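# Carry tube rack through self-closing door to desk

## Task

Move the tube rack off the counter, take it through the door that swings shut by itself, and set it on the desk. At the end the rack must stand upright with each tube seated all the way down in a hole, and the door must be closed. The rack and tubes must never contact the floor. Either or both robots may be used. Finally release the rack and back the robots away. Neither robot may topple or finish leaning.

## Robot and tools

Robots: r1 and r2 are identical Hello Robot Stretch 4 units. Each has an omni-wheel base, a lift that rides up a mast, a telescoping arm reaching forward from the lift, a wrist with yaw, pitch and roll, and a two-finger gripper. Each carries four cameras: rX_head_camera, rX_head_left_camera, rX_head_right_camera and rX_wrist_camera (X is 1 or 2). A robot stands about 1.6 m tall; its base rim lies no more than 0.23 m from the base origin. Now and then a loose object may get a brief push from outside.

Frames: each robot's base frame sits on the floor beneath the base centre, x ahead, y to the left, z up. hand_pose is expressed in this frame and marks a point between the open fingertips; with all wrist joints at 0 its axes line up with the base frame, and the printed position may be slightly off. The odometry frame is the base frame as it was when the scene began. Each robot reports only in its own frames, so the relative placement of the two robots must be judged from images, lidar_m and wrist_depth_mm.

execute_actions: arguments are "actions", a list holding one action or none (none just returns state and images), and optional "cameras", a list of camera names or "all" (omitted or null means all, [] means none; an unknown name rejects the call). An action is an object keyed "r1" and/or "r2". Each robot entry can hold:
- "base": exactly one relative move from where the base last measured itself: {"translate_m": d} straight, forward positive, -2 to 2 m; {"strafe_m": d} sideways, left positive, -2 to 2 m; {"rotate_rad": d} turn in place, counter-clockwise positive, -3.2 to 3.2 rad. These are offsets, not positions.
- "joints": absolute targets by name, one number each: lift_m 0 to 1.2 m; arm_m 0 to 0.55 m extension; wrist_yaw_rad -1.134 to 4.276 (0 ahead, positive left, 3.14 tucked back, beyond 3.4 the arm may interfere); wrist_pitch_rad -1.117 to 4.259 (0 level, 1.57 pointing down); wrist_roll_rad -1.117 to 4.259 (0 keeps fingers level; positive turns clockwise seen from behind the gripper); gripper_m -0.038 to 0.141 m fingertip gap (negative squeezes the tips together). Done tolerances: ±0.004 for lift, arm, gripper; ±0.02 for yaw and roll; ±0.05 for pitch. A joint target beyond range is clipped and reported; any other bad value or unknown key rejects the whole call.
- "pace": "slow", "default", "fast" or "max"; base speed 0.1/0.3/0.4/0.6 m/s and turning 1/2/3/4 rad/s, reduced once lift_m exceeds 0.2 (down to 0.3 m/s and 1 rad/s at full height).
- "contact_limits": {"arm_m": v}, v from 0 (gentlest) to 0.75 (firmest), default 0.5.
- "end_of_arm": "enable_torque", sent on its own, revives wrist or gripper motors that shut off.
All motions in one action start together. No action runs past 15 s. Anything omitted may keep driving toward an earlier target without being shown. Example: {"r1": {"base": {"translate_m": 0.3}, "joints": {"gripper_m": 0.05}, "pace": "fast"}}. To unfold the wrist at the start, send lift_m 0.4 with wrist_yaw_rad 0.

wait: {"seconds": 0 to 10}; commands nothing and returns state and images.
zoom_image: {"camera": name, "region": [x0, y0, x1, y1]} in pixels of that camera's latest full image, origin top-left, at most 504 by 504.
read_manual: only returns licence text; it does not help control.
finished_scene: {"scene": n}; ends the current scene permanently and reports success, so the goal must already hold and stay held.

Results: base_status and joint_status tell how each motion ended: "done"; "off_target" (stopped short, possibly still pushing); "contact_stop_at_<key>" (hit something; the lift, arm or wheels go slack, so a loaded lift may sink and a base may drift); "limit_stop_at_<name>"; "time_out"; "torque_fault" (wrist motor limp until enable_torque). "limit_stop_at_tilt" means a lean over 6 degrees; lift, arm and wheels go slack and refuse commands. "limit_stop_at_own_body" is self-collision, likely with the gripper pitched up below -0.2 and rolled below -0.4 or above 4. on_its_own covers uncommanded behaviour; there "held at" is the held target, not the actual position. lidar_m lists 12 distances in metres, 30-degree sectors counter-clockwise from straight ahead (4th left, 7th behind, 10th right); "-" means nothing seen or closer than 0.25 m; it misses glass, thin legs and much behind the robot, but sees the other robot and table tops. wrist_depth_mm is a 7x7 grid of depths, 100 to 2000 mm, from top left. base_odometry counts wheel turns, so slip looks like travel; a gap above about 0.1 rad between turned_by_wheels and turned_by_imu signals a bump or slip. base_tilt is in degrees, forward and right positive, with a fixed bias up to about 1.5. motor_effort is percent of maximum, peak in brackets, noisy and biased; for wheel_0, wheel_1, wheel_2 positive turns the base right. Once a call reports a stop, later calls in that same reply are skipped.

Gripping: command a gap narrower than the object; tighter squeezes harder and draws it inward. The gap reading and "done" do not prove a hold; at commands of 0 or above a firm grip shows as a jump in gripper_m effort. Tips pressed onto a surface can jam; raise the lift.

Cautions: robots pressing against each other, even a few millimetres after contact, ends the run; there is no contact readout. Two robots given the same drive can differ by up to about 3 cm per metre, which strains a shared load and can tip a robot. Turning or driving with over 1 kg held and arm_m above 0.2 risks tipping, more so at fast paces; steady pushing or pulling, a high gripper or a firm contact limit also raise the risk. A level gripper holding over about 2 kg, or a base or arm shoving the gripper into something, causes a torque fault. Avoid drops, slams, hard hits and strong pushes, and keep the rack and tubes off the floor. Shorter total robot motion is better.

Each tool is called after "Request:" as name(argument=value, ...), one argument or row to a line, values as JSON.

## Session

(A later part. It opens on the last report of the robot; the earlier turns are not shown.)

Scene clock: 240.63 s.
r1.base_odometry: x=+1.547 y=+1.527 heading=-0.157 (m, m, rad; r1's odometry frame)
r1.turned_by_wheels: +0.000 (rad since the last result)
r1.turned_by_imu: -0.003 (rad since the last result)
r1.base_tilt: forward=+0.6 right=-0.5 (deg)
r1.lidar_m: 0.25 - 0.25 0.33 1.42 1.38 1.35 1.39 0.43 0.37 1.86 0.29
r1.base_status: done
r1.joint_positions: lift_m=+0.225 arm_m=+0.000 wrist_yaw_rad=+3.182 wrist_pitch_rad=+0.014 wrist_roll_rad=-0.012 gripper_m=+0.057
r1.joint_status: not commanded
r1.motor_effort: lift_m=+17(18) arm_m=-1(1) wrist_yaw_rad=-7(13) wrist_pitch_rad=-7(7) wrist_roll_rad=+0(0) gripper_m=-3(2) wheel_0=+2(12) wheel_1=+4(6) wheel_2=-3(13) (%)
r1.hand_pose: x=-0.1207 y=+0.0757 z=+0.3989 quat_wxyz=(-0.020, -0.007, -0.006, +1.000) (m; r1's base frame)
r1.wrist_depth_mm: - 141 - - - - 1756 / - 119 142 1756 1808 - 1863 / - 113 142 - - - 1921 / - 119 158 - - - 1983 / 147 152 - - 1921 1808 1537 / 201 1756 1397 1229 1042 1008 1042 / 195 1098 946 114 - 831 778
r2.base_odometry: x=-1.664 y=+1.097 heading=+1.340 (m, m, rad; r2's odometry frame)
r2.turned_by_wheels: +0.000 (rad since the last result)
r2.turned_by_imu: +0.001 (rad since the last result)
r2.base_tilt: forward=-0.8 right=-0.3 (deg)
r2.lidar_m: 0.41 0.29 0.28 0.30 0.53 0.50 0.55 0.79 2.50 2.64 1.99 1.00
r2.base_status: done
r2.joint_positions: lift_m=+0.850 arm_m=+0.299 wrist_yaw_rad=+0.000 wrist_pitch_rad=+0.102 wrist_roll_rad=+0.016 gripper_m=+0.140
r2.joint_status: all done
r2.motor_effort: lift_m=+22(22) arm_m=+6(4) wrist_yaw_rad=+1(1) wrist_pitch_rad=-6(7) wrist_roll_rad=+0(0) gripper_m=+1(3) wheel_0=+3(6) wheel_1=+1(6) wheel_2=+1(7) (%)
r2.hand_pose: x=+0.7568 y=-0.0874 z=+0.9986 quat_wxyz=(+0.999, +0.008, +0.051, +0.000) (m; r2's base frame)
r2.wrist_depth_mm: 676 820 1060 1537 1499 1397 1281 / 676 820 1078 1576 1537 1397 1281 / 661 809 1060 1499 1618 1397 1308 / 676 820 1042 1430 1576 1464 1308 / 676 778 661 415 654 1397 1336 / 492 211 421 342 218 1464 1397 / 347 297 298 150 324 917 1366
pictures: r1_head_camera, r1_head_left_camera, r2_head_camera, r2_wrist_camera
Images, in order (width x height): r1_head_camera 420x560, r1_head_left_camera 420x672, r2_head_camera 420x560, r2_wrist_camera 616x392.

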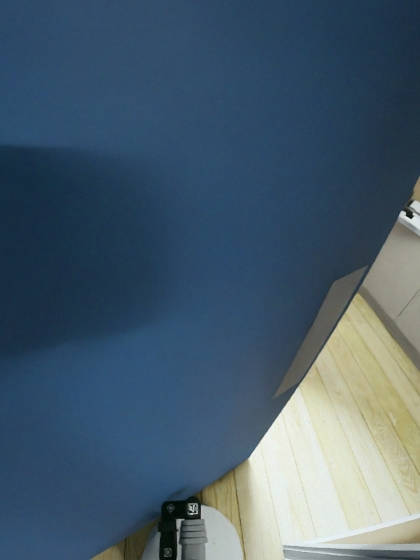

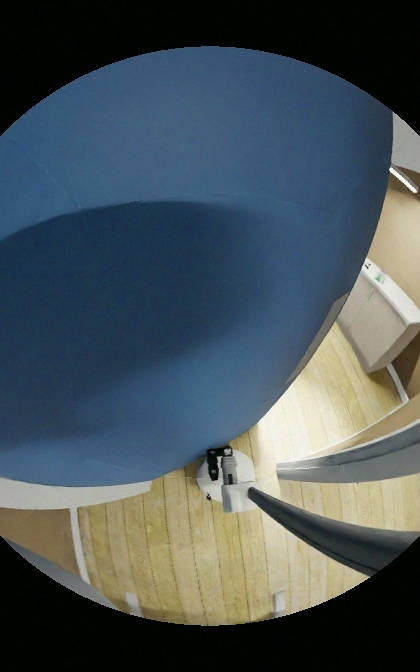

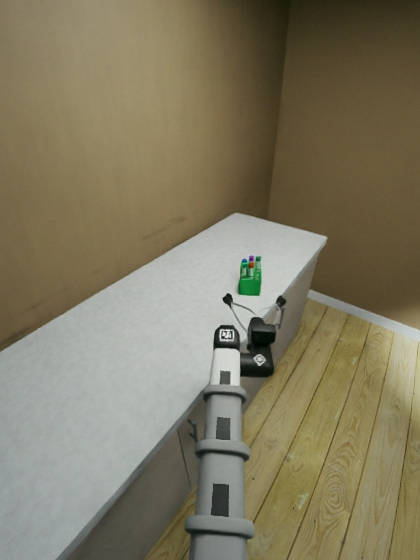

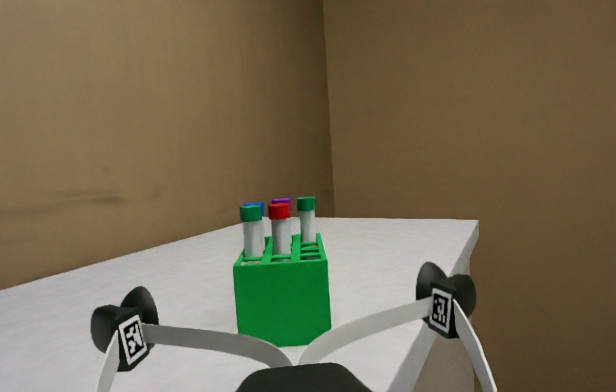

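Request:
execute_actions(
  actions=[
    {"r1": {"base": {"translate_m": 0.3}, "pace": "slow"}, "r2": {"joints": {"arm_m": 0.385, "wrist_pitch_rad": 0.15, "lift_m": 0.835}}},
  ],
  cameras=["r1_head_left_camera", "r1_head_right_camera", "r2_head_camera", "r2_wrist_camera"],
)

Scene clock: 265.80 s.
r1.base_odometry: x=+1.844 y=+1.480 heading=-0.156 (m, m, rad; r1's odometry frame)
r1.turned_by_wheels: +0.000 (rad since the last result)
r1.turned_by_imu: -0.004 (rad since the last result)
r1.base_tilt: forward=+0.7 right=-0.4 (deg)
r1.lidar_m: 0.25 0.25 - 0.25 0.36 1.70 2.00 2.51 0.49 1.05 1.80 2.09
r1.base_status: done
r1.joint_positions: lift_m=+0.225 arm_m=+0.000 wrist_yaw_rad=+3.179 wrist_pitch_rad=+0.014 wrist_roll_rad=-0.012 gripper_m=+0.057
r1.joint_status: not commanded
r1.motor_effort: lift_m=+17(18) arm_m=-1(1) wrist_yaw_rad=+0(14) wrist_pitch_rad=-7(7) wrist_roll_rad=+0(1) gripper_m=-3(2) wheel_0=+3(4) wheel_1=+3(8) wheel_2=-2(9) (%)
r1.hand_pose: x=-0.1205 y=+0.0765 z=+0.3989 quat_wxyz=(-0.019, -0.007, -0.006, +1.000) (m; r1's base frame)
r1.wrist_depth_mm: - 141 - - - - 1863 / - 118 141 - - - 1808 / - 114 142 - - - 1921 / - 120 161 - - - 1983 / 147 155 - - 1921 1808 1537 / 201 1808 1336 1255 1060 1025 1025 / 195 1118 960 114 - 820 768
r2.base_odometry: x=-1.664 y=+1.097 heading=+1.340 (m, m, rad; r2's odometry frame)
r2.turned_by_wheels: +0.000 (rad since the last result)
r2.turned_by_imu: +0.001 (rad since the last result)
r2.base_tilt: forward=-0.8 right=-0.3 (deg)
r2.lidar_m: 0.41 0.29 0.28 0.31 0.55 0.52 0.57 0.81 2.50 1.90 2.06 0.99
r2.base_status: not commanded
r2.joint_positions: lift_m=+0.835 arm_m=+0.384 wrist_yaw_rad=+0.000 wrist_pitch_rad=+0.152 wrist_roll_rad=+0.016 gripper_m=+0.140
r2.joint_status: all done
r2.motor_effort: lift_m=+16(14) arm_m=+6(5) wrist_yaw_rad=+0(1) wrist_pitch_rad=-6(5) wrist_roll_rad=+1(2) gripper_m=+0(1) wheel_0=+2(2) wheel_1=+0(1) wheel_2=+1(1) (%)
r2.hand_pose: x=+0.8400 y=-0.0874 z=+0.9698 quat_wxyz=(+0.997, +0.008, +0.076, -0.001) (m; r2's base frame)
r2.wrist_depth_mm: 621 768 976 1397 1464 1308 1205 / 627 778 1008 1397 1499 1397 1205 / 634 768 1025 1397 1499 1366 1255 / 634 778 878 330 1464 1366 1255 / 580 569 449 254 484 580 1281 / 382 211 256 256 218 809 1308 / 278 243 244 150 249 569 1336
pictures: r1_head_left_camera, r1_head_right_camera, r2_head_camera, r2_wrist_camera
Images, in order (width x height): r1_head_left_camera 420x672, r1_head_right_camera 420x672, r2_head_camera 420x560, r2_wrist_camera 616x392.

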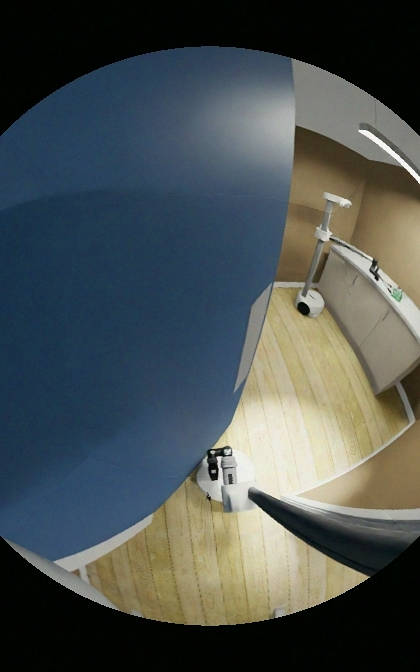

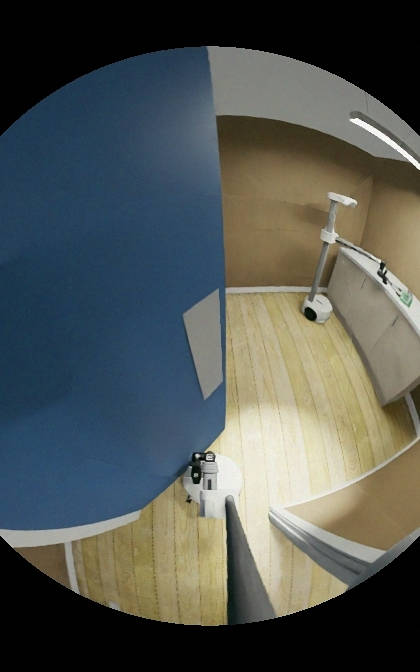

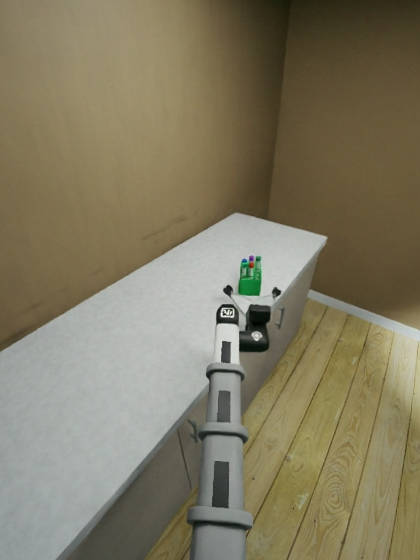

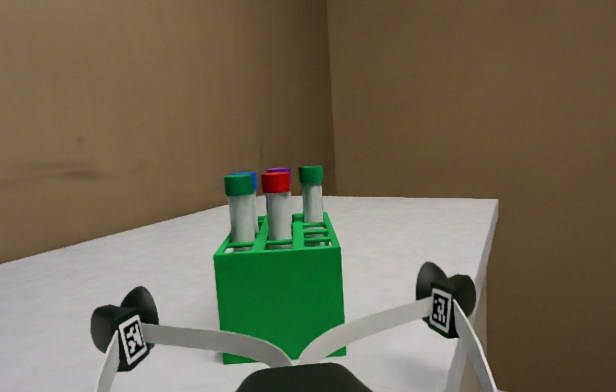

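Request:
execute_actions(
  actions=[
    {"r1": {"base": {"translate_m": 0.2}, "pace": "slow"}, "r2": {"joints": {"arm_m": 0.437}, "pace": "slow", "contact_limits": {"arm_m": 0.2}}},
  ],
  cameras=["r1_head_right_camera", "r2_head_camera", "r2_wrist_camera"],
)

Scene clock: 282.60 s.
r1.base_odometry: x=+2.041 y=+1.449 heading=-0.156 (m, m, rad; r1's odometry frame)
r1.turned_by_wheels: +0.000 (rad since the last result)
r1.turned_by_imu: -0.003 (rad since the last result)
r1.base_tilt: forward=+0.6 right=-0.4 (deg)
r1.lidar_m: 0.27 0.25 - 0.25 0.27 0.83 2.22 0.64 0.66 1.75 1.80 1.90
r1.base_status: done
r1.joint_positions: lift_m=+0.225 arm_m=+0.000 wrist_yaw_rad=+3.179 wrist_pitch_rad=+0.014 wrist_roll_rad=-0.012 gripper_m=+0.057
r1.joint_status: not commanded
r1.motor_effort: lift_m=+18(17) arm_m=-1(1) wrist_yaw_rad=+0(0) wrist_pitch_rad=-7(7) wrist_roll_rad=+0(0) gripper_m=-1(3) wheel_0=+1(5) wheel_1=+4(8) wheel_2=-4(8) (%)
r1.hand_pose: x=-0.1205 y=+0.0765 z=+0.3989 quat_wxyz=(-0.019, -0.007, -0.006, +1.000) (m; r1's base frame)
r1.wrist_depth_mm: - 141 - - - - 1808 / - 118 141 - - - 1921 / - 114 142 - - - 1863 / - 120 161 - - - 1983 / 147 155 - - 1983 1863 1537 / 201 1756 1366 1229 1060 1008 1042 / 196 1060 946 114 - 831 788
r2.base_odometry: x=-1.664 y=+1.097 heading=+1.340 (m, m, rad; r2's odometry frame)
r2.turned_by_wheels: +0.000 (rad since the last result)
r2.turned_by_imu: +0.001 (rad since the last result)
r2.base_tilt: forward=-0.9 right=-0.3 (deg)
r2.lidar_m: 0.42 0.27 0.26 0.29 0.52 0.51 0.56 0.77 2.52 1.91 1.92 0.98
r2.base_status: not commanded
r2.joint_positions: lift_m=+0.835 arm_m=+0.436 wrist_yaw_rad=+0.000 wrist_pitch_rad=+0.152 wrist_roll_rad=+0.016 gripper_m=+0.140
r2.joint_status: all done
r2.motor_effort: lift_m=+16(16) arm_m=+6(4) wrist_yaw_rad=+1(1) wrist_pitch_rad=-5(5) wrist_roll_rad=+1(0) gripper_m=-2(3) wheel_0=+3(3) wheel_1=+1(1) wheel_2=+2(1) (%)
r2.contact_limits: arm_m 0.2
r2.hand_pose: x=+0.8920 y=-0.0874 z=+0.9698 quat_wxyz=(+0.997, +0.008, +0.076, -0.001) (m; r2's base frame)
r2.wrist_depth_mm: 597 732 960 1336 1336 1255 1182 / 597 732 960 1366 1430 1308 1182 / 597 732 960 1366 1464 1336 1205 / 609 732 842 279 1430 1308 1229 / 569 569 322 229 488 477 1255 / 379 211 200 201 203 301 1255 / 279 242 204 150 247 256 1308
pictures: r1_head_right_camera, r2_head_camera, r2_wrist_camera
Images, in order (width x height): r1_head_right_camera 420x672, r2_head_camera 420x560, r2_wrist_camera 616x392.

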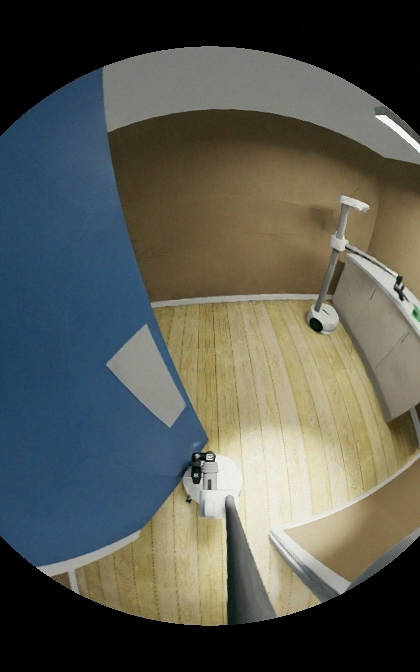

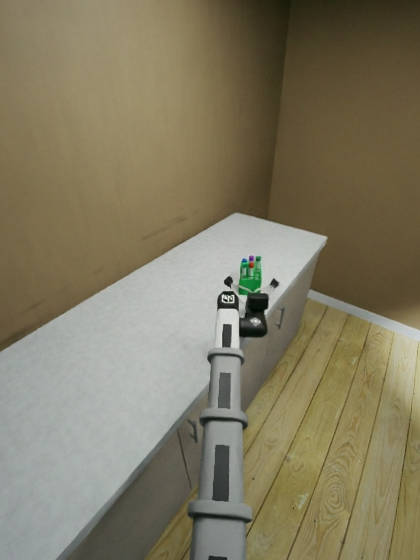

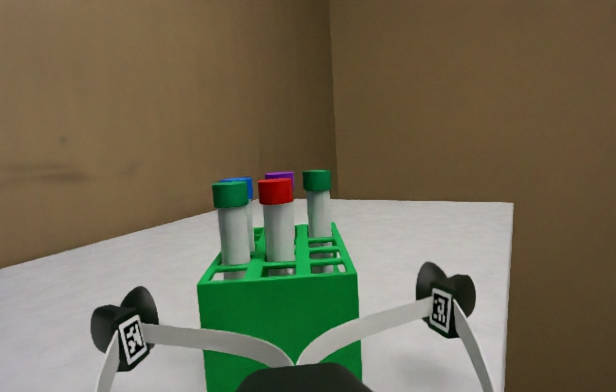

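Request:
execute_actions(
  actions=[
    {"r1": {"base": {"strafe_m": 0.4}, "pace": "slow"}, "r2": {"joints": {"gripper_m": 0.035}}},
  ],
  cameras=["r1_head_right_camera", "r1_head_left_camera", "r2_head_camera", "r2_wrist_camera"],
)

Scene clock: 296.47 s.
r1.base_odometry: x=+2.103 y=+1.844 heading=-0.156 (m, m, rad; r1's odometry frame)
r1.turned_by_wheels: +0.000 (rad since the last result)
r1.turned_by_imu: -0.005 (rad since the last result)
r1.base_tilt: forward=+0.6 right=-0.5 (deg)
r1.lidar_m: 2.07 0.32 0.25 - 0.25 0.27 2.63 1.97 0.94 1.80 2.20 2.17
r1.base_status: done
r1.joint_positions: lift_m=+0.225 arm_m=+0.000 wrist_yaw_rad=+3.179 wrist_pitch_rad=+0.014 wrist_roll_rad=-0.012 gripper_m=+0.057
r1.joint_status: not commanded
r1.motor_effort: lift_m=+18(17) arm_m=-1(1) wrist_yaw_rad=+1(1) wrist_pitch_rad=-7(7) wrist_roll_rad=-1(1) gripper_m=-2(4) wheel_0=-4(9) wheel_1=+4(10) wheel_2=-1(3) (%)
r1.hand_pose: x=-0.1205 y=+0.0765 z=+0.3989 quat_wxyz=(-0.019, -0.007, -0.006, +1.000) (m; r1's base frame)
r1.wrist_depth_mm: - 141 - - 387 228 171 / - 118 141 - 418 233 177 / - 114 142 - 452 246 184 / - 120 161 - 496 258 190 / 147 155 - - 387 268 197 / 202 1756 1397 1255 421 232 205 / 196 1078 946 114 - 301 211
r2.base_odometry: x=-1.664 y=+1.097 heading=+1.340 (m, m, rad; r2's odometry frame)
r2.turned_by_wheels: +0.000 (rad since the last result)
r2.turned_by_imu: +0.001 (rad since the last result)
r2.base_tilt: forward=-0.9 right=-0.3 (deg)
r2.lidar_m: 0.42 0.30 0.27 0.30 0.53 0.52 0.56 0.80 2.50 2.17 2.10 0.98
r2.base_status: not commanded
r2.joint_positions: lift_m=+0.835 arm_m=+0.436 wrist_yaw_rad=+0.000 wrist_pitch_rad=+0.153 wrist_roll_rad=+0.016 gripper_m=+0.035
r2.joint_status: all done
r2.motor_effort: lift_m=+16(16) arm_m=+6(6) wrist_yaw_rad=+0(0) wrist_pitch_rad=-8(8) wrist_roll_rad=+2(1) gripper_m=-19(20) wheel_0=+3(2) wheel_1=+1(1) wheel_2=+1(1) (%)
r2.hand_pose: x=+0.8920 y=-0.0874 z=+0.9696 quat_wxyz=(+0.997, +0.008, +0.076, -0.001) (m; r2's base frame)
r2.wrist_depth_mm: 597 732 946 1336 1397 1281 1160 / 597 732 946 1366 1430 1308 1182 / 603 741 960 1336 1464 1336 1205 / 603 732 842 264 1464 1336 1255 / 569 564 449 237 484 473 1255 / 377 362 187 189 190 342 1281 / 277 174 190 192 236 234 1336
pictures: r1_head_left_camera, r1_head_right_camera, r2_head_camera, r2_wrist_camera
Images, in order (width x height): r1_head_left_camera 420x672, r1_head_right_camera 420x672, r2_head_camera 420x560, r2_wrist_camera 616x392.

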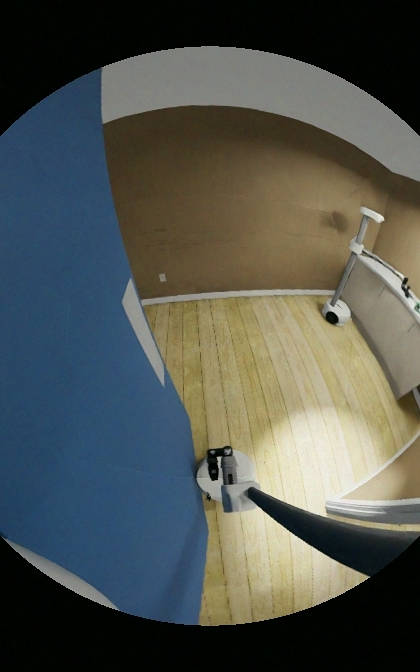

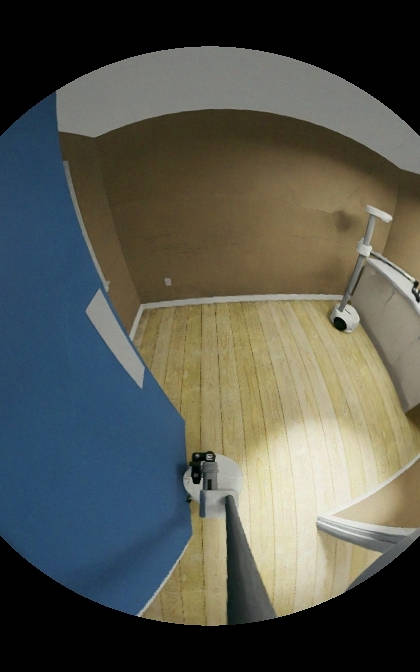

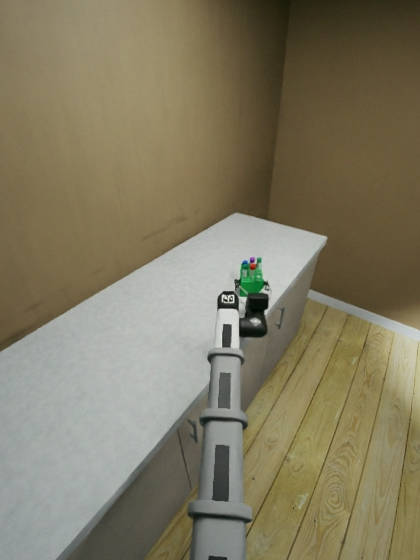

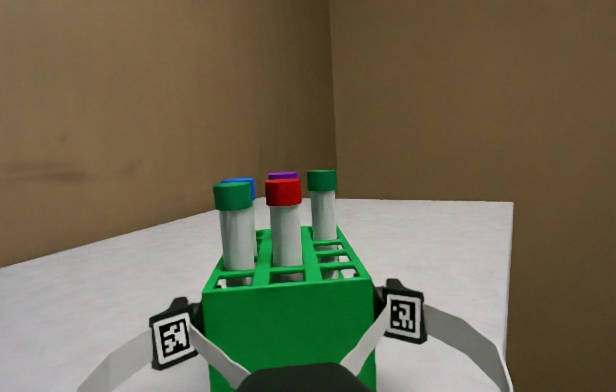

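Request:
execute_actions(
  actions=[
    {"r1": {"base": {"strafe_m": 0.2}, "pace": "slow"}, "r2": {"joints": {"lift_m": 0.88}, "pace": "slow"}},
  ],
  cameras=["r1_head_right_camera", "r1_head_left_camera", "r2_head_camera", "r2_wrist_camera"],
)

Scene clock: 302.10 s.
r1.base_odometry: x=+2.102 y=+1.870 heading=-0.124 (m, m, rad; r1's odometry frame)
r1.turned_by_wheels: +0.032 (rad since the last result)
r1.turned_by_imu: +0.001 (rad since the last result)
r1.base_tilt: forward=+0.5 right=-0.5 (deg)
r1.lidar_m: 2.08 0.34 0.25 - 0.25 0.25 2.65 1.96 0.95 1.86 2.20 2.17
r1.base_status: strafe_m contact_stop (by the wheels' count: +0.025 of +0.200)
r1.joint_positions: lift_m=+0.225 arm_m=+0.000 wrist_yaw_rad=+3.179 wrist_pitch_rad=+0.014 wrist_roll_rad=-0.012 gripper_m=+0.057
r1.joint_status: not commanded
r1.on_its_own: the wheels are slack since a contact_stop
r1.motor_effort: lift_m=+18(18) arm_m=-1(1) wrist_yaw_rad=+1(0) wrist_pitch_rad=-7(7) wrist_roll_rad=+0(1) gripper_m=-1(0) wheel_0=+0(26) wheel_1=+0(34) wheel_2=+0(4) (%)
r1.hand_pose: x=-0.1205 y=+0.0765 z=+0.3989 quat_wxyz=(-0.019, -0.007, -0.006, +1.000) (m; r1's base frame)
r1.wrist_depth_mm: - 141 - - 370 224 170 / - 118 141 - 397 230 176 / - 114 142 - 433 242 182 / - 120 160 - 473 254 189 / 147 156 - - 373 263 196 / 202 1808 1397 1255 404 229 202 / 196 1118 946 114 - 293 208
r2.base_odometry: x=-1.664 y=+1.097 heading=+1.340 (m, m, rad; r2's odometry frame)
r2.turned_by_wheels: +0.000 (rad since the last result)
r2.turned_by_imu: +0.001 (rad since the last result)
r2.base_tilt: forward=-0.9 right=-0.4 (deg)
r2.lidar_m: 0.41 0.29 0.26 0.29 0.53 0.52 0.55 0.80 2.51 2.21 2.09 1.00
r2.base_status: not commanded
r2.joint_positions: lift_m=+0.880 arm_m=+0.436 wrist_yaw_rad=+0.000 wrist_pitch_rad=+0.154 wrist_roll_rad=+0.016 gripper_m=+0.035
r2.joint_status: all done
r2.motor_effort: lift_m=+24(28) arm_m=+6(6) wrist_yaw_rad=+1(0) wrist_pitch_rad=-10(10) wrist_roll_rad=+1(0) gripper_m=-18(18) wheel_0=+3(3) wheel_1=+1(1) wheel_2=+2(2) (%)
r2.hand_pose: x=+0.8920 y=-0.0874 z=+1.0138 quat_wxyz=(+0.997, +0.008, +0.077, -0.001) (m; r2's base frame)
r2.wrist_depth_mm: 597 732 960 1366 1430 1281 1182 / 597 741 946 1366 1464 1281 1205 / 597 732 976 1366 1464 1308 1205 / 603 741 878 264 1499 1366 1205 / 603 691 574 236 634 615 1281 / 496 473 188 189 190 445 1281 / 362 174 190 191 306 306 1308
pictures: r1_head_left_camera, r1_head_right_camera, r2_head_camera, r2_wrist_camera
Images, in order (width x height): r1_head_left_camera 420x672, r1_head_right_camera 420x672, r2_head_camera 420x560, r2_wrist_camera 616x392.

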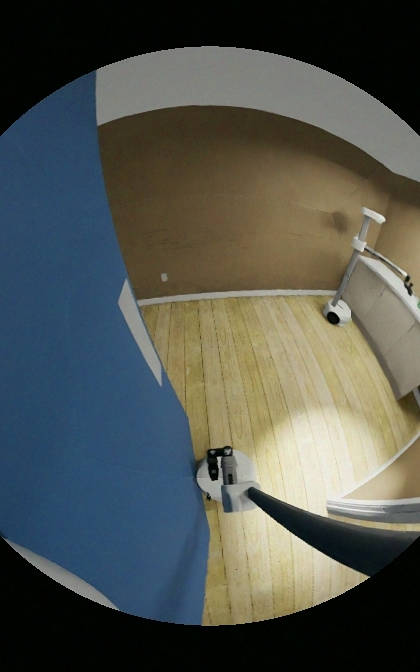

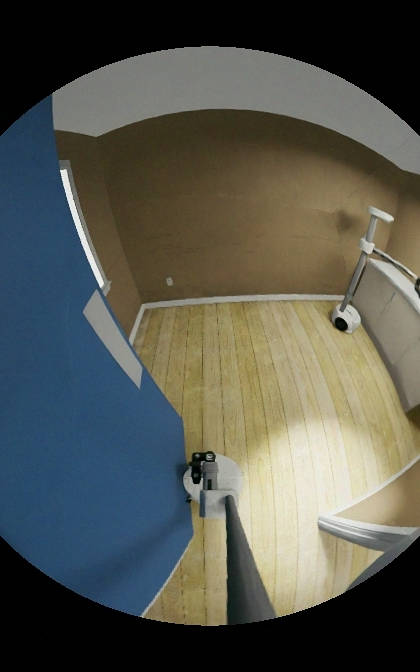

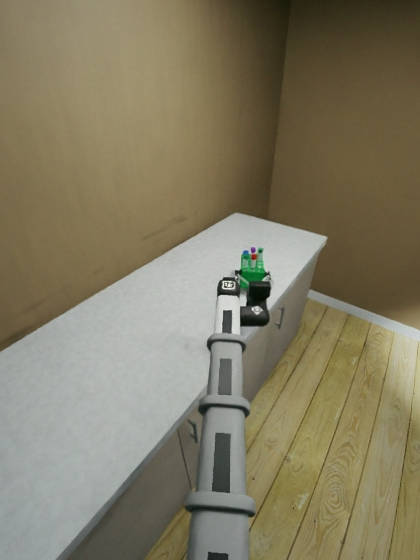

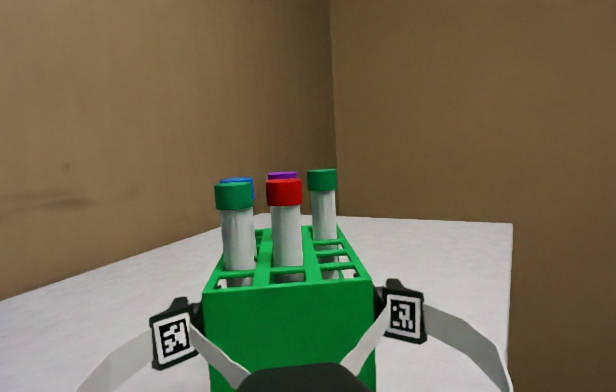

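Request:
execute_actions(
  actions=[
    {"r1": {"base": {"translate_m": 0.3}, "pace": "slow"}, "r2": {"joints": {"arm_m": 0.0}}},
  ],
  cameras=["r1_head_right_camera", "r1_head_left_camera", "r2_head_camera", "r2_head_right_camera", "r2_wrist_camera"],
)

Scene clock: 312.57 s.
r1.base_odometry: x=+2.400 y=+1.833 heading=-0.124 (m, m, rad; r1's odometry frame)
r1.turned_by_wheels: +0.000 (rad since the last result)
r1.turned_by_imu: -0.005 (rad since the last result)
r1.base_tilt: forward=+0.6 right=-0.4 (deg)
r1.lidar_m: 1.79 1.40 0.25 - 0.25 0.26 0.65 1.13 1.12 2.13 2.04 1.87
r1.base_status: done
r1.joint_positions: lift_m=+0.225 arm_m=+0.000 wrist_yaw_rad=+3.179 wrist_pitch_rad=+0.014 wrist_roll_rad=-0.012 gripper_m=+0.057
r1.joint_status: not commanded
r1.motor_effort: lift_m=+17(18) arm_m=-1(1) wrist_yaw_rad=+1(1) wrist_pitch_rad=-7(7) wrist_roll_rad=+0(0) gripper_m=-2(1) wheel_0=+0(2) wheel_1=+2(6) wheel_2=-2(7) (%)
r1.hand_pose: x=-0.1205 y=+0.0765 z=+0.3989 quat_wxyz=(-0.019, -0.007, -0.006, +1.000) (m; r1's base frame)
r1.wrist_depth_mm: - 141 - - 402 232 172 / - 118 141 - 439 237 178 / - 113 142 - 480 251 185 / - 120 161 - 530 264 192 / 147 156 - - 404 273 199 / 202 1808 1336 1205 439 236 206 / 195 1118 960 114 - 309 213
r2.base_odometry: x=-1.664 y=+1.097 heading=+1.340 (m, m, rad; r2's odometry frame)
r2.turned_by_wheels: +0.000 (rad since the last result)
r2.turned_by_imu: +0.001 (rad since the last result)
r2.base_tilt: forward=-0.7 right=-0.3 (deg)
r2.lidar_m: 0.40 0.29 0.28 0.29 0.55 0.52 0.55 0.78 2.51 2.02 2.10 0.99
r2.base_status: not commanded
r2.joint_positions: lift_m=+0.880 arm_m=+0.001 wrist_yaw_rad=+0.000 wrist_pitch_rad=+0.154 wrist_roll_rad=+0.016 gripper_m=+0.035
r2.joint_status: all done
r2.motor_effort: lift_m=+23(24) arm_m=-6(6) wrist_yaw_rad=+1(0) wrist_pitch_rad=-11(12) wrist_roll_rad=+0(0) gripper_m=-19(18) wheel_0=+2(2) wheel_1=+1(1) wheel_2=+2(1) (%)
r2.hand_pose: x=+0.4570 y=-0.0874 z=+1.0136 quat_wxyz=(+0.997, +0.008, +0.077, -0.001) (m; r2's base frame)
r2.wrist_depth_mm: 820 991 1308 1863 1808 1576 1464 / 809 1008 1281 1863 1756 1661 1464 / 820 991 1308 1921 1863 1661 1537 / 809 1025 1160 262 1808 1661 1537 / 778 750 591 223 976 1708 1499 / 500 480 187 189 190 1808 1661 / 364 173 189 192 991 1708 1618
pictures: r1_head_left_camera, r1_head_right_camera, r2_head_camera, r2_head_right_camera, r2_wrist_camera
Images, in order (width x height): r1_head_left_camera 420x672, r1_head_right_camera 420x672, r2_head_camera 420x560, r2_head_right_camera 420x672, r2_wrist_camera 616x392.

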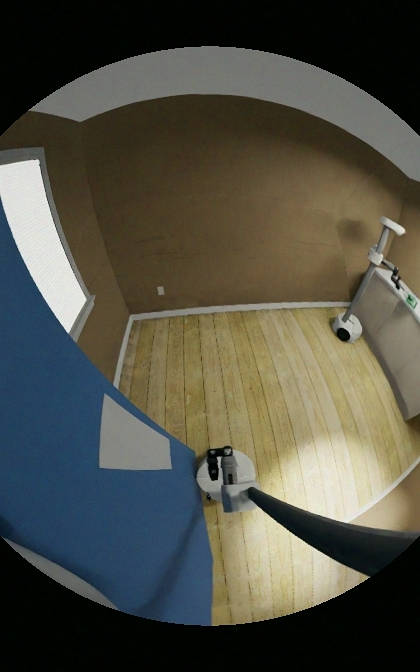

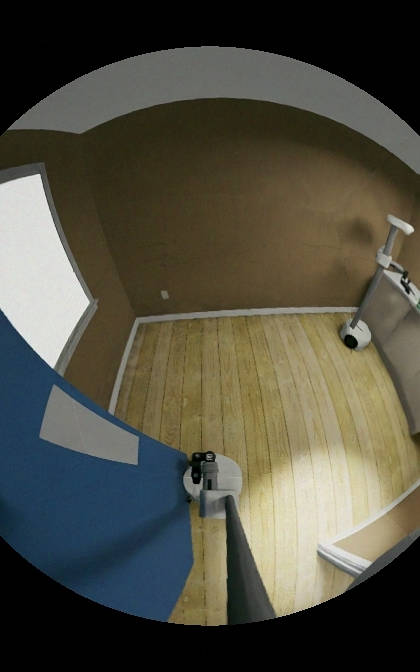

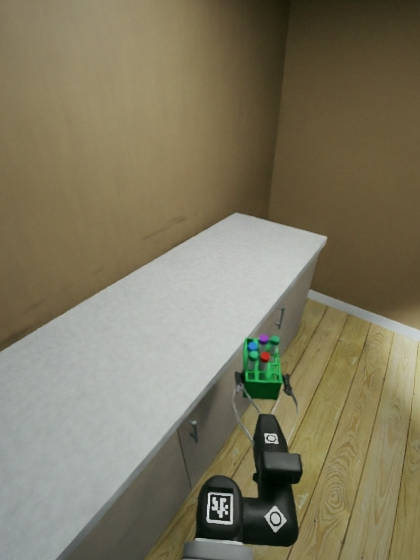

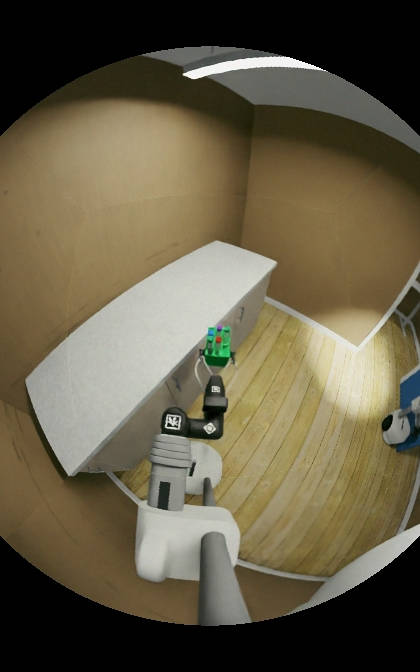

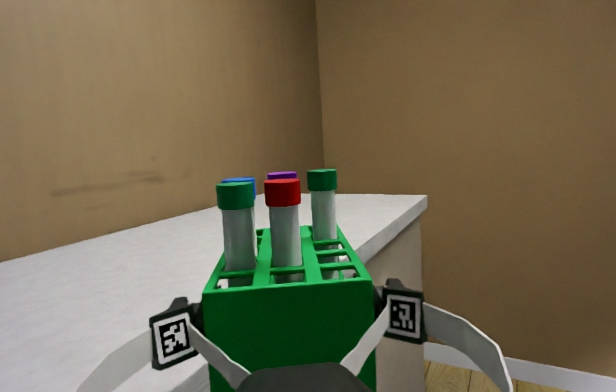

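Request:
execute_actions(
  actions=[
    {"r1": {"base": {"translate_m": 0.2}, "pace": "slow"}, "r2": {"base": {"rotate_rad": -1.306}, "pace": "slow"}},
  ],
  cameras=["r1_head_right_camera", "r1_head_left_camera", "r2_head_camera", "r2_head_right_camera", "r2_wrist_camera"],
)

Scene clock: 349.93 s.
r1.base_odometry: x=+2.598 y=+1.808 heading=-0.124 (m, m, rad; r1's odometry frame)
r1.turned_by_wheels: +0.000 (rad since the last result)
r1.turned_by_imu: -0.004 (rad since the last result)
r1.base_tilt: forward=+0.6 right=-0.4 (deg)
r1.lidar_m: 1.57 1.35 0.97 0.93 0.25 0.28 0.67 1.27 1.40 2.15 1.58 1.65
r1.base_status: done
r1.joint_positions: lift_m=+0.225 arm_m=+0.000 wrist_yaw_rad=+3.179 wrist_pitch_rad=+0.014 wrist_roll_rad=-0.012 gripper_m=+0.057
r1.joint_status: not commanded
r1.motor_effort: lift_m=+17(18) arm_m=-1(1) wrist_yaw_rad=+1(1) wrist_pitch_rad=-7(7) wrist_roll_rad=+0(1) gripper_m=-2(3) wheel_0=+2(3) wheel_1=+3(5) wheel_2=+0(4) (%)
r1.hand_pose: x=-0.1205 y=+0.0765 z=+0.3989 quat_wxyz=(-0.019, -0.007, -0.006, +1.000) (m; r1's base frame)
r1.wrist_depth_mm: - 141 - - 413 234 173 / - 118 141 - 452 240 179 / - 114 141 - 500 254 186 / - 120 161 - 549 266 194 / 147 155 - - 415 279 200 / 201 1808 1397 1229 459 238 208 / 195 1118 960 114 - 314 215
r2.base_odometry: x=-1.664 y=+1.096 heading=+0.034 (m, m, rad; r2's odometry frame)
r2.turned_by_wheels: -1.306 (rad since the last result)
r2.turned_by_imu: -1.298 (rad since the last result)
r2.base_tilt: forward=-0.9 right=-0.4 (deg)
r2.lidar_m: 0.43 2.05 0.52 0.32 0.27 0.28 0.34 0.52 0.51 0.65 1.18 1.92
r2.base_status: done
r2.joint_positions: lift_m=+0.880 arm_m=+0.001 wrist_yaw_rad=+0.000 wrist_pitch_rad=+0.154 wrist_roll_rad=+0.016 gripper_m=+0.035
r2.joint_status: not commanded
r2.motor_effort: lift_m=+24(24) arm_m=-6(6) wrist_yaw_rad=+1(0) wrist_pitch_rad=-11(12) wrist_roll_rad=+1(1) gripper_m=-19(19) wheel_0=+2(6) wheel_1=+3(3) wheel_2=+1(3) (%)
r2.hand_pose: x=+0.4570 y=-0.0874 z=+1.0136 quat_wxyz=(+0.997, +0.008, +0.077, -0.001) (m; r2's base frame)
r2.wrist_depth_mm: 1661 - - - 1921 - - / 1661 - - - - - - / 1661 1921 - - - - - / 1661 1863 - 263 - - - / 1708 1921 - 223 1983 - - / 1756 1921 189 189 190 - - / 1661 174 190 191 1756 1756 1863
pictures: r1_head_left_camera, r1_head_right_camera, r2_head_camera, r2_head_right_camera, r2_wrist_camera
Images, in order (width x height): r1_head_left_camera 420x672, r1_head_right_camera 420x672, r2_head_camera 420x560, r2_head_right_camera 420x672, r2_wrist_camera 616x392.

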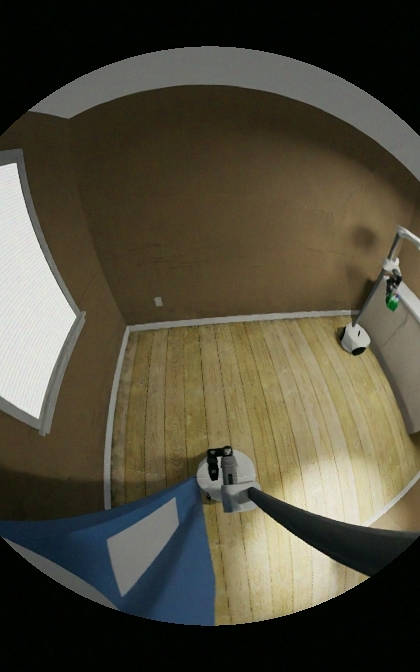

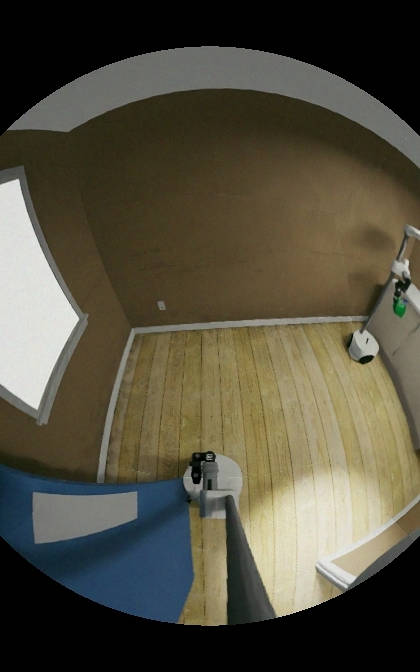

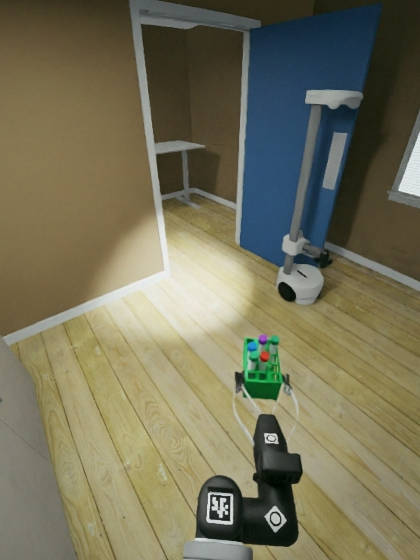

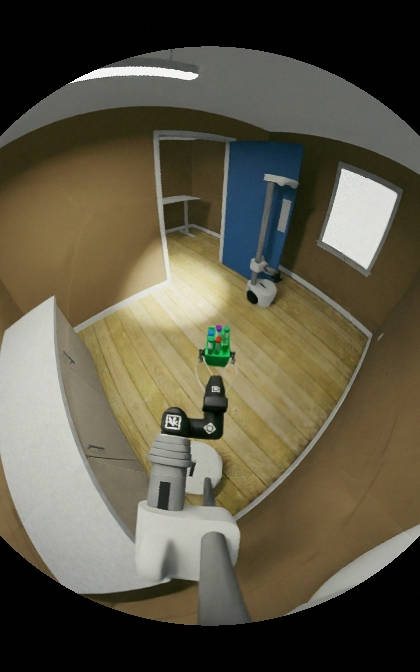

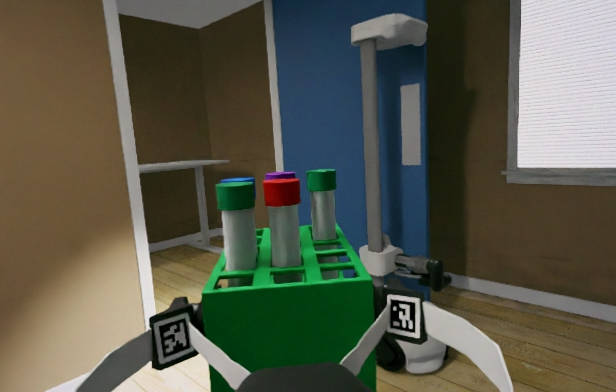

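Request:
execute_actions(
  actions=[
    {"r2": {"base": {"translate_m": 1.5}, "pace": "fast"}},
  ],
  cameras=["r1_head_right_camera", "r2_head_camera", "r2_head_left_camera", "r2_head_right_camera", "r2_wrist_camera"],
)

Scene clock: 362.90 s.
r1.base_odometry: x=+2.598 y=+1.808 heading=-0.124 (m, m, rad; r1's odometry frame)
r1.turned_by_wheels: +0.000 (rad since the last result)
r1.turned_by_imu: -0.006 (rad since the last result)
r1.base_tilt: forward=+0.6 right=-0.5 (deg)
r1.lidar_m: 1.58 1.36 0.95 0.93 0.25 0.26 0.63 1.27 0.51 0.60 2.19 1.68
r1.base_status: not commanded
r1.joint_positions: lift_m=+0.225 arm_m=+0.000 wrist_yaw_rad=+3.179 wrist_pitch_rad=+0.014 wrist_roll_rad=-0.012 gripper_m=+0.057
r1.joint_status: not commanded
r1.motor_effort: lift_m=+18(17) arm_m=-1(1) wrist_yaw_rad=+2(1) wrist_pitch_rad=-7(7) wrist_roll_rad=-1(0) gripper_m=-3(3) wheel_0=+2(2) wheel_1=+3(3) wheel_2=+0(0) (%)
r1.hand_pose: x=-0.1205 y=+0.0765 z=+0.3989 quat_wxyz=(-0.019, -0.007, -0.006, +1.000) (m; r1's base frame)
r1.wrist_depth_mm: - 141 - - 410 233 173 / - 118 141 - 452 241 179 / - 114 141 - 500 254 185 / - 120 161 - 549 267 193 / 147 155 - - 415 279 200 / 201 1756 1366 1255 455 239 209 / 196 1118 931 114 - 315 214
r2.base_odometry: x=-0.164 y=+1.148 heading=+0.034 (m, m, rad; r2's odometry frame)
r2.turned_by_wheels: +0.000 (rad since the last result)
r2.turned_by_imu: -0.003 (rad since the last result)
r2.base_tilt: forward=-0.8 right=-0.3 (deg)
r2.lidar_m: 0.43 0.93 0.93 1.12 1.25 1.28 1.56 1.63 1.64 1.97 0.63 0.66
r2.base_status: done
r2.joint_positions: lift_m=+0.880 arm_m=+0.001 wrist_yaw_rad=+0.000 wrist_pitch_rad=+0.154 wrist_roll_rad=+0.016 gripper_m=+0.035
r2.joint_status: not commanded
r2.motor_effort: lift_m=+23(23) arm_m=-6(6) wrist_yaw_rad=+0(0) wrist_pitch_rad=-12(11) wrist_roll_rad=+0(1) gripper_m=-19(19) wheel_0=+2(7) wheel_1=+0(9) wheel_2=+0(10) (%)
r2.hand_pose: x=+0.4570 y=-0.0874 z=+1.0136 quat_wxyz=(+0.997, +0.008, +0.077, -0.001) (m; r2's base frame)
r2.wrist_depth_mm: - - - 1025 866 759 661 / - - - 1060 891 759 676 / - - - 1098 917 778 683 / - - - 263 931 809 699 / - - - 220 946 820 715 / - - 187 190 190 809 732 / - 174 189 191 946 809 741
pictures: r1_head_right_camera, r2_head_camera, r2_head_left_camera, r2_head_right_camera, r2_wrist_camera
Images, in order (width x height): r1_head_right_camera 420x672, r2_head_camera 420x560, r2_head_left_camera 420x672, r2_head_right_camera 420x672, r2_wrist_camera 616x392.

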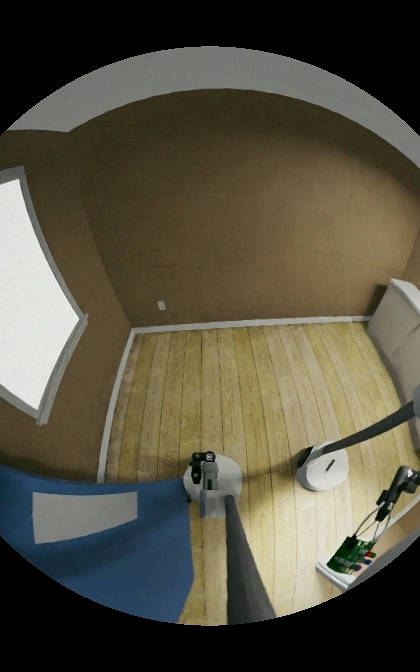

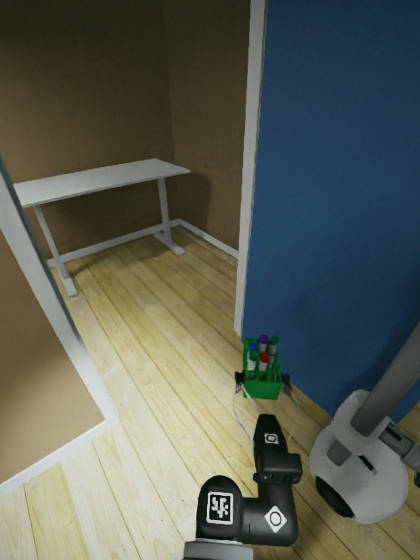

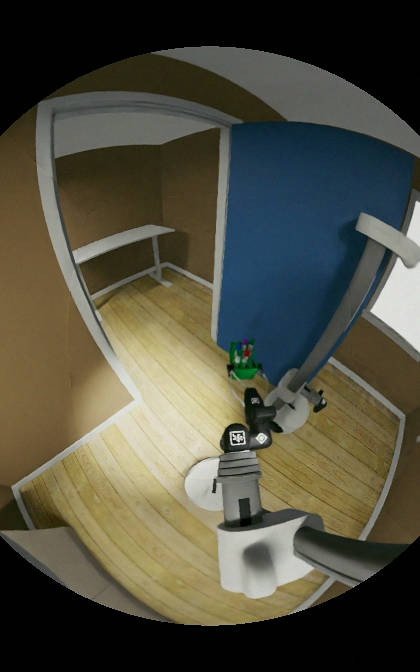

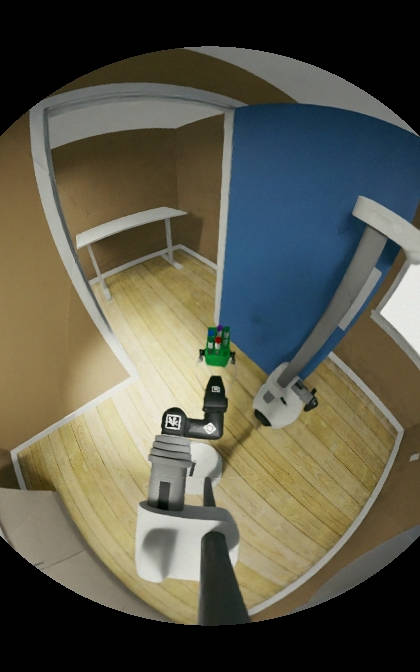

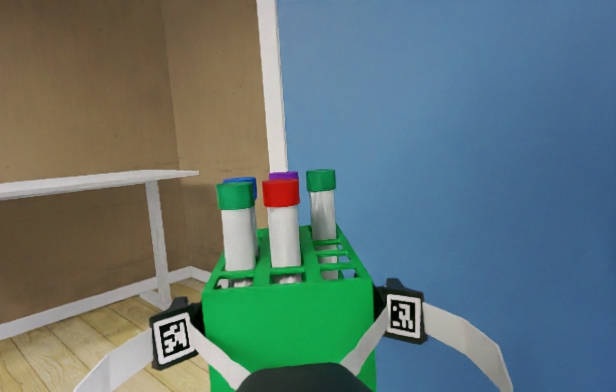

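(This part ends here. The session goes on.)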